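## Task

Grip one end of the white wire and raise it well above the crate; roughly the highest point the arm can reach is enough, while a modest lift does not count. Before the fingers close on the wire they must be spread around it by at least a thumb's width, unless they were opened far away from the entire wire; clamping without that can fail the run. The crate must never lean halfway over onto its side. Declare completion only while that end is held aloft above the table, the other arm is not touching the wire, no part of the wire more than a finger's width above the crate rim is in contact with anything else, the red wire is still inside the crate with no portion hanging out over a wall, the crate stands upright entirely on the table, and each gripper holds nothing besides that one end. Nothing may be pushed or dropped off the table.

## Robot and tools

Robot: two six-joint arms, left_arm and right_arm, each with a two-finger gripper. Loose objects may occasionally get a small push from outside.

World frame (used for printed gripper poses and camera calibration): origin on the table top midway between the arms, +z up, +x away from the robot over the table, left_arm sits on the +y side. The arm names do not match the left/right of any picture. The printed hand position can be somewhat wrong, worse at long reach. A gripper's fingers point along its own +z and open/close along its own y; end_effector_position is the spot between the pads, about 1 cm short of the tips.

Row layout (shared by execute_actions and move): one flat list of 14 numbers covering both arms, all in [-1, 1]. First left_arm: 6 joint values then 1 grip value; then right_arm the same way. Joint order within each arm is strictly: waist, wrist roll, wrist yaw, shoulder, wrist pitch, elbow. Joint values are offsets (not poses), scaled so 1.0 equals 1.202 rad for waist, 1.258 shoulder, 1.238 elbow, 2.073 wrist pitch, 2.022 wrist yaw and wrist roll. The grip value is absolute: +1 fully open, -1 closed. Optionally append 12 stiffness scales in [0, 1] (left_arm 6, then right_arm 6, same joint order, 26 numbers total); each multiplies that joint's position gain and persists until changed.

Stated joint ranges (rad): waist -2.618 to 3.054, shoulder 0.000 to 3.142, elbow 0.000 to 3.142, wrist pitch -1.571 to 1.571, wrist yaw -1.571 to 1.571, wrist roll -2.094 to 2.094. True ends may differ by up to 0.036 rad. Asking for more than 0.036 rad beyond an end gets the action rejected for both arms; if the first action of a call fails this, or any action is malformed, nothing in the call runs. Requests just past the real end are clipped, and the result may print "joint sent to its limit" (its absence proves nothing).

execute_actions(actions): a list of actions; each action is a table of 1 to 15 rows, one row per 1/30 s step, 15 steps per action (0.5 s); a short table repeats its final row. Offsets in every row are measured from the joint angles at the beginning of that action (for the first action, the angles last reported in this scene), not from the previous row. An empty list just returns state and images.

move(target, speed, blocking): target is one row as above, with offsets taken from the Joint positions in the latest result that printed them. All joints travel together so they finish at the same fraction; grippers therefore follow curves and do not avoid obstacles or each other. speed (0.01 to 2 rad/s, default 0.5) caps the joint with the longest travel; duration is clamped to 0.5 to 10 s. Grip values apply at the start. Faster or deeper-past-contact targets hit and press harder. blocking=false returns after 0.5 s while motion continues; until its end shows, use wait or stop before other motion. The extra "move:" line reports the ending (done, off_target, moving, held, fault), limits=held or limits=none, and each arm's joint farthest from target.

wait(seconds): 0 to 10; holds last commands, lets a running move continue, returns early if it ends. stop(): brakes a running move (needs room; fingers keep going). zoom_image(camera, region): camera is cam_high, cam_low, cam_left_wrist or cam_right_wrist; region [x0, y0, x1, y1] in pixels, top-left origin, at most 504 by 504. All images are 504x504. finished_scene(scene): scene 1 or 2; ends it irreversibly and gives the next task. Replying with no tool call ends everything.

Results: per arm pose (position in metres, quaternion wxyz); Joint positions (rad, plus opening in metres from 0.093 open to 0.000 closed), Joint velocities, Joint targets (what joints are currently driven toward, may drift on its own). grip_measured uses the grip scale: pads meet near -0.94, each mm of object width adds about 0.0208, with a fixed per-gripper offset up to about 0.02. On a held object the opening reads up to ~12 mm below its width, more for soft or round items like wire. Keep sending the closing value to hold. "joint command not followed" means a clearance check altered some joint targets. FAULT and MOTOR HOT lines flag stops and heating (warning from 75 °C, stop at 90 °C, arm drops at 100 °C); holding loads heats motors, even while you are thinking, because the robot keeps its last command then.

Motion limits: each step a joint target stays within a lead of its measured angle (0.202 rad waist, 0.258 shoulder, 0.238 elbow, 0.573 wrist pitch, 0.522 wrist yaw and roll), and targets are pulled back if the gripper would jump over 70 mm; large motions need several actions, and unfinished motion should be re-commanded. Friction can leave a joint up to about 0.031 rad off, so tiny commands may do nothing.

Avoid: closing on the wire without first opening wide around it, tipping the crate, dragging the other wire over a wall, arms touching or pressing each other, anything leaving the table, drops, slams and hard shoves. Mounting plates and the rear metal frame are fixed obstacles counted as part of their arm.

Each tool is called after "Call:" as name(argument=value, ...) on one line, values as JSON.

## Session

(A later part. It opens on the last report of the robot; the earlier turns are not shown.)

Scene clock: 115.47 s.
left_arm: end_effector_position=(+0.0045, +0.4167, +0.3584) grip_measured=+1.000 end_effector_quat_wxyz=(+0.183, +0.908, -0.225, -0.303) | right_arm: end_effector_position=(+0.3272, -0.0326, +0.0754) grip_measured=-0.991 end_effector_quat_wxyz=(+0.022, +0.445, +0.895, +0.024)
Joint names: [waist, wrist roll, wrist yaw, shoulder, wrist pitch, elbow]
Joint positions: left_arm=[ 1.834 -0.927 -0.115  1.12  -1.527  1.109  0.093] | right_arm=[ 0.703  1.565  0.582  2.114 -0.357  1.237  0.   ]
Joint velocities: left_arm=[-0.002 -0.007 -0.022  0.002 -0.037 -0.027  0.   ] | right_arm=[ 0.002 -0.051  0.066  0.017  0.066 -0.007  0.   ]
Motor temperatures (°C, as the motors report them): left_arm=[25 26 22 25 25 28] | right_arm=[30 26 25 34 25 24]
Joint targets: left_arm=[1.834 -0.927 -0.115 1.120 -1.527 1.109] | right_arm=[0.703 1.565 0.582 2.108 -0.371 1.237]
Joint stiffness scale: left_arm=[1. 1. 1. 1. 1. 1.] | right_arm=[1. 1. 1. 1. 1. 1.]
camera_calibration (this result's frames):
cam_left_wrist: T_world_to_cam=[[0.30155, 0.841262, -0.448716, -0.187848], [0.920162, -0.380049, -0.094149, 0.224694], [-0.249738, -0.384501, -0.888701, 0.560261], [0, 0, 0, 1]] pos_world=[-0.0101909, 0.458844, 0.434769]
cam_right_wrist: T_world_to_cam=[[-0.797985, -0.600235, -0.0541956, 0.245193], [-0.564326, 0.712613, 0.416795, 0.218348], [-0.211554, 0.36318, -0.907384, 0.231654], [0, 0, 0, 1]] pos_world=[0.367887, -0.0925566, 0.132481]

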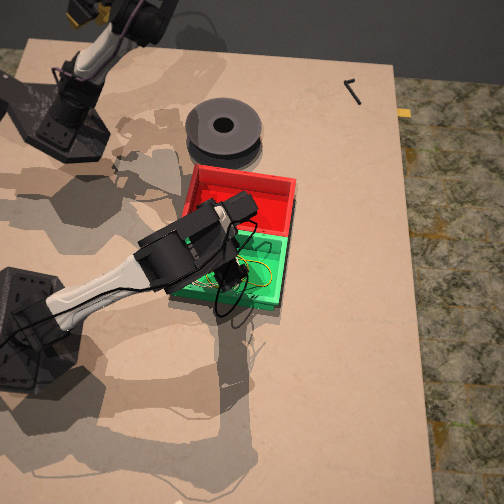

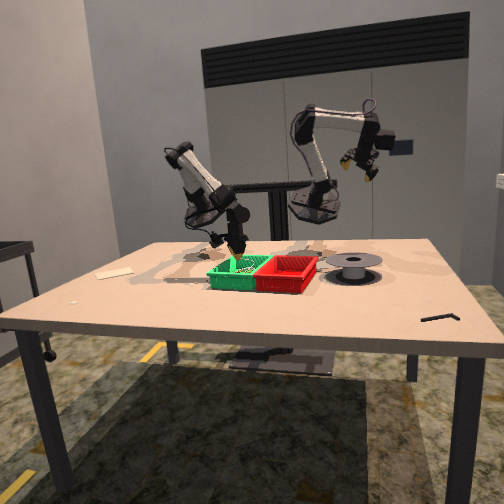

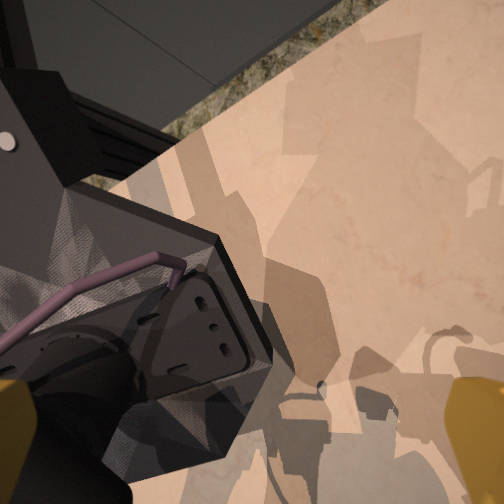

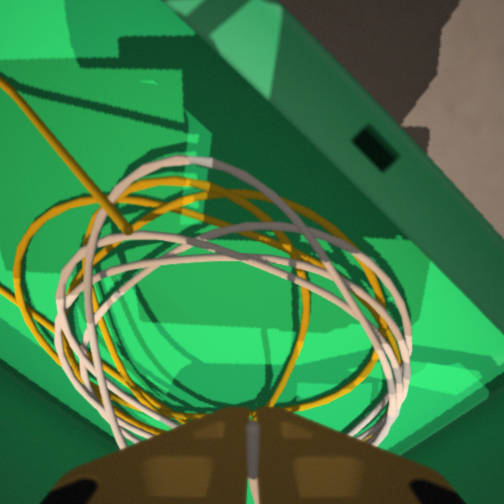

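Call:
move(target=[0,0,0,0,0,0,1,0.1,0,0,-0.25,-0.05,0.1,-1], speed=0.3)

Scene clock: 120.70 s.
left_arm: end_effector_position=(+0.0045, +0.4167, +0.3584) grip_measured=+1.000 end_effector_quat_wxyz=(+0.183, +0.908, -0.225, -0.303) | right_arm: end_effector_position=(+0.4097, -0.0076, +0.2278) grip_measured=-0.992 end_effector_quat_wxyz=(+0.071, +0.478, +0.856, +0.186)
Joint names: [waist, wrist roll, wrist yaw, shoulder, wrist pitch, elbow]
Joint positions: left_arm=[ 1.834 -0.927 -0.115  1.12  -1.527  1.109  0.093] | right_arm=[ 0.819  1.565  0.582  1.806 -0.445  1.353  0.   ]
Joint velocities: left_arm=[-0.012 -0.022  0.007 -0.012 -0.007  0.012  0.   ] | right_arm=[-0.012 -0.022  0.022  0.002 -0.081  0.022  0.   ]
Motor temperatures (°C, as the motors report them): left_arm=[25 26 22 25 25 28] | right_arm=[30 26 25 34 25 24]
Joint targets: left_arm=[1.834 -0.927 -0.115 1.120 -1.527 1.109] | right_arm=[0.823 1.565 0.582 1.800 -0.460 1.361]
Joint stiffness scale: left_arm=[1. 1. 1. 1. 1. 1.] | right_arm=[1. 1. 1. 1. 1. 1.]
move: done; limits=none; left_arm: farthest joint: the waist, 0.000 radians from its target (0.000 radians at the start); right_arm: farthest joint: the wrist pitch, 0.015 radians from its target (0.102 radians at the start)
camera_calibration (this result's frames):
cam_left_wrist: T_world_to_cam=[[0.30155, 0.841262, -0.448716, -0.187848], [0.920162, -0.380049, -0.094149, 0.224694], [-0.249738, -0.384501, -0.888701, 0.560261], [0, 0, 0, 1]] pos_world=[-0.0101909, 0.458844, 0.434769]
cam_right_wrist: T_world_to_cam=[[-0.795586, -0.473367, -0.37811, 0.40803], [-0.604925, 0.654987, 0.452833, 0.191523], [0.0333014, 0.588995, -0.80745, 0.256965], [0, 0, 0, 1]] pos_world=[0.431923, -0.0836485, 0.275039]

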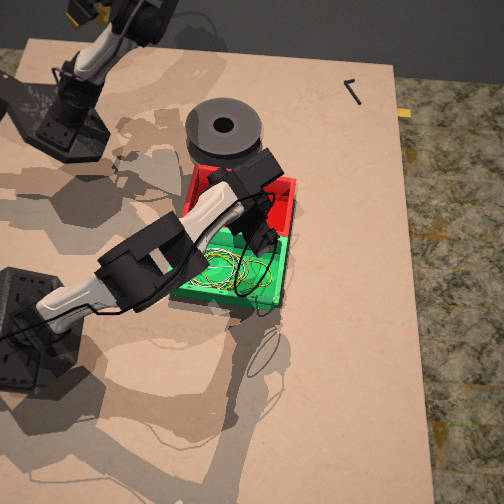

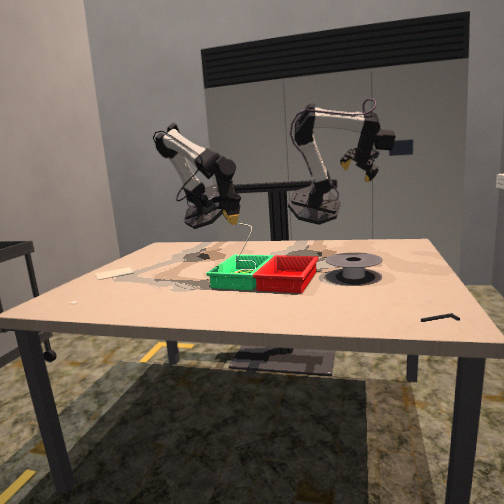

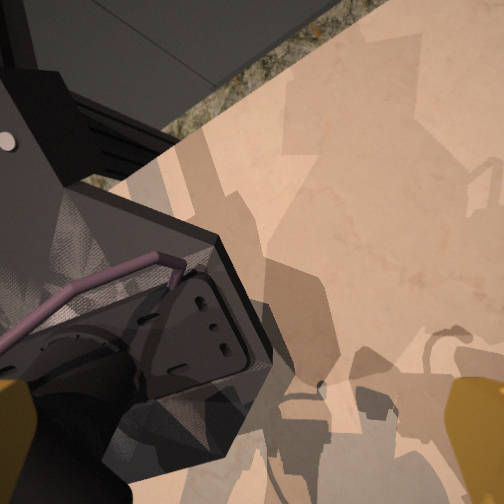

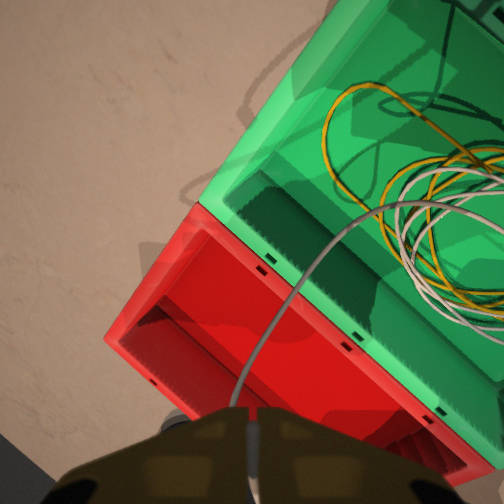

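Call:
move(target=[0,0,0,0,0,0,1,0.775,-0.774,-0.288,-0.283,-0.075,0.482,-1], speed=0.35)

Scene clock: 138.87 s.
left_arm: end_effector_position=(+0.0045, +0.4167, +0.3584) grip_measured=+1.000 end_effector_quat_wxyz=(+0.183, +0.908, -0.225, -0.303) | right_arm: end_effector_position=(+0.2189, -0.0096, +0.7967) grip_measured=-0.992 end_effector_quat_wxyz=(-0.339, +0.358, -0.496, -0.714)
Joint names: [waist, wrist roll, wrist yaw, shoulder, wrist pitch, elbow]
Joint positions: left_arm=[ 1.834 -0.927 -0.115  1.12  -1.527  1.109  0.093] | right_arm=[ 1.743  0.004  0.009  1.466 -0.583  1.937  0.   ]
Joint velocities: left_arm=[-0.002 -0.007  0.007 -0.002 -0.007  0.002  0.   ] | right_arm=[-0.007  0.007 -0.007 -0.002 -0.007  0.012  0.   ]
Motor temperatures (°C, as the motors report them): left_arm=[25 26 22 25 25 28] | right_arm=[30 26 25 35 26 25]
Joint targets: left_arm=[1.834 -0.927 -0.115 1.120 -1.527 1.109] | right_arm=[1.750 -0.000 -0.000 1.450 -0.601 1.950]
Joint stiffness scale: left_arm=[1. 1. 1. 1. 1. 1.] | right_arm=[1. 1. 1. 1. 1. 1.]
move: done; limits=none; left_arm: farthest joint: the waist, 0.000 radians from its target (0.000 radians at the start); right_arm: farthest joint: the wrist pitch, 0.017 radians from its target (0.155 radians at the start)
camera_calibration (this result's frames):
cam_left_wrist: T_world_to_cam=[[0.30155, 0.841262, -0.448716, -0.187848], [0.920162, -0.380049, -0.094149, 0.224694], [-0.249738, -0.384501, -0.888701, 0.560261], [0, 0, 0, 1]] pos_world=[-0.0101909, 0.458844, 0.434769]
cam_right_wrist: T_world_to_cam=[[0.840322, 0.269331, -0.470447, 0.193015], [-0.391755, -0.298118, -0.870433, 0.818193], [-0.374683, 0.915744, -0.145003, 0.288449], [0, 0, 0, 1]] pos_world=[0.266414, -0.0722126, 0.844811]

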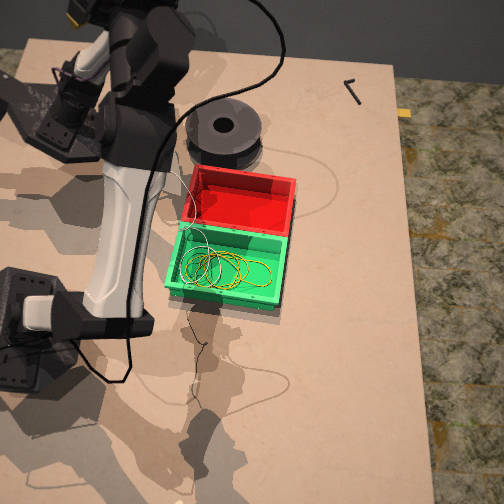

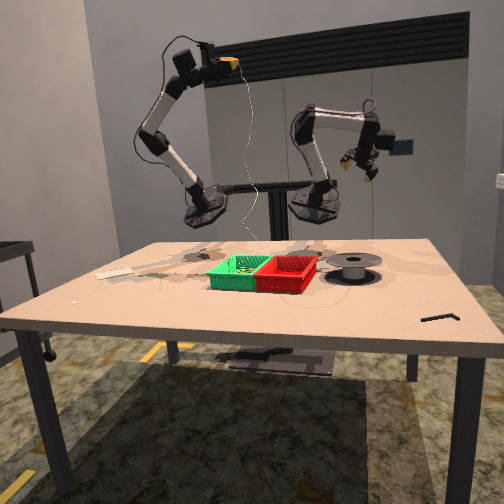

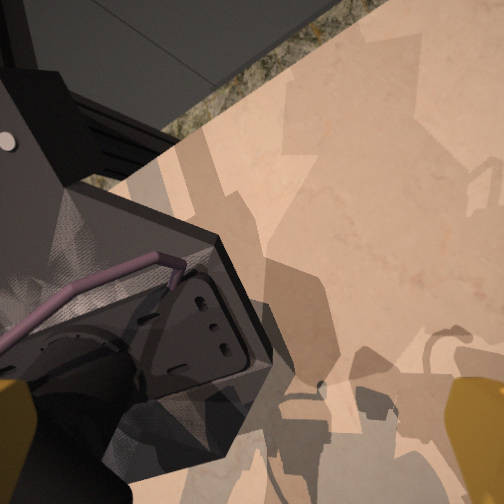

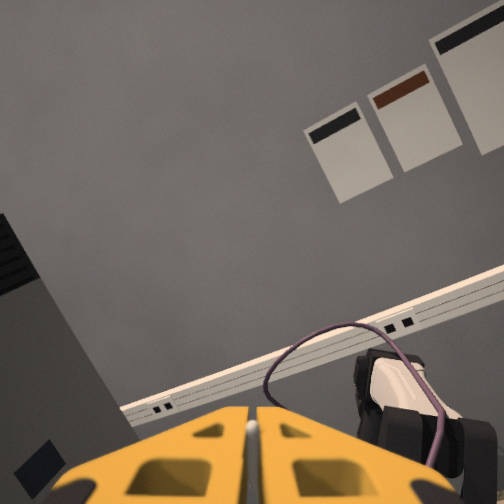

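Call:
move(target=[0,0,0,0,0,0,1,-0.05,0,0,0,0.2,0.12,-1], speed=0.3)

Call:
zoom_image(camera="cam_high", region=[140, 150, 320, 330])

Scene clock: 143.17 s.
left_arm: end_effector_position=(+0.0045, +0.4167, +0.3584) grip_measured=+1.000 end_effector_quat_wxyz=(+0.183, +0.908, -0.225, -0.303) | right_arm: end_effector_position=(+0.3197, -0.0815, +0.8967) grip_measured=-0.992 end_effector_quat_wxyz=(+0.469, -0.148, +0.403, +0.772)
Joint names: [waist, wrist roll, wrist yaw, shoulder, wrist pitch, elbow]
Joint positions: left_arm=[ 1.834 -0.927 -0.115  1.12  -1.527  1.109  0.093] | right_arm=[ 1.695  0.004  0.009  1.466 -0.178  2.071  0.   ]
Joint velocities: left_arm=[ 0.007 -0.007  0.037 -0.002 -0.007  0.002  0.   ] | right_arm=[-0.002  0.022  0.007  0.002  0.007 -0.002  0.   ]
Motor temperatures (°C, as the motors report them): left_arm=[25 26 22 25 25 28] | right_arm=[29 26 25 34 26 25]
Joint targets: left_arm=[1.834 -0.927 -0.115 1.120 -1.527 1.109] | right_arm=[1.683 0.004 0.009 1.466 -0.169 2.085]
Joint stiffness scale: left_arm=[1. 1. 1. 1. 1. 1.] | right_arm=[1. 1. 1. 1. 1. 1.]
move: done; limits=none; left_arm: farthest joint: the waist, 0.000 radians from its target (0.000 radians at the start); right_arm: farthest joint: the elbow, 0.015 radians from its target (0.149 radians at the start)
camera_calibration (this result's frames):
cam_left_wrist: T_world_to_cam=[[0.30155, 0.841262, -0.448716, -0.187848], [0.920162, -0.380049, -0.094149, 0.224694], [-0.249738, -0.384501, -0.888701, 0.560261], [0, 0, 0, 1]] pos_world=[-0.0101909, 0.458844, 0.434769]
cam_right_wrist: T_world_to_cam=[[0.83991, 0.231004, -0.491109, 0.190277], [-0.536174, 0.213005, -0.81679, 0.963047], [-0.0840726, 0.94935, 0.302763, -0.0850372], [0, 0, 0, 1]] pos_world=[0.349396, -0.168358, 0.9058]

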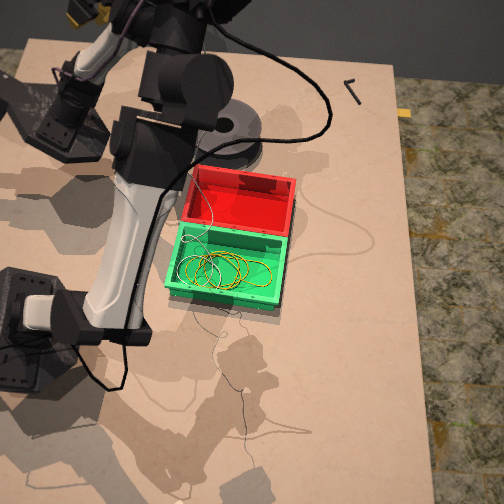

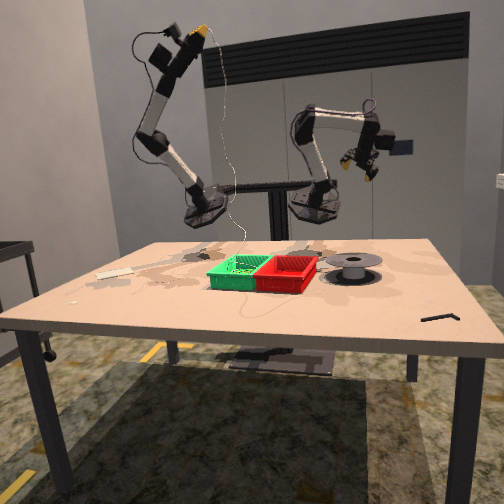

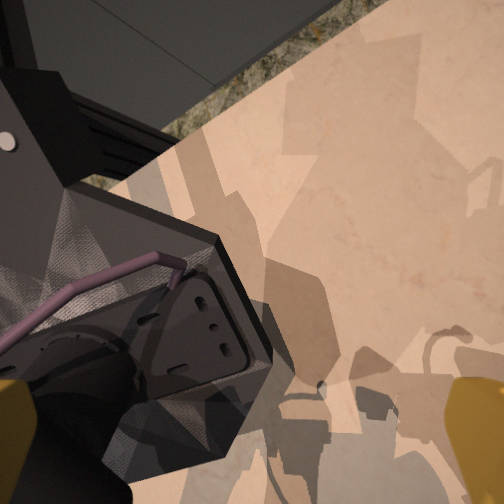

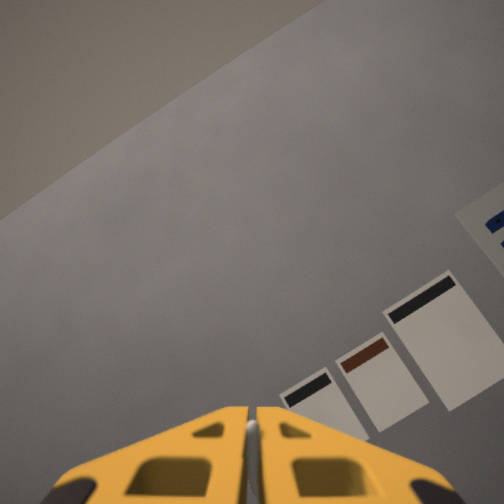

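Region (140, 150, 320, 330) of cam_high's 504x504 image, scaled by 2.800, with more detail than that image has.

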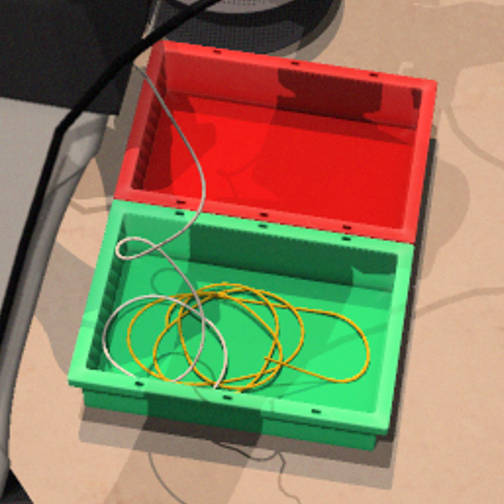

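Good.

Call:
finished_scene(scene=1)

The scene is finished: the task was done.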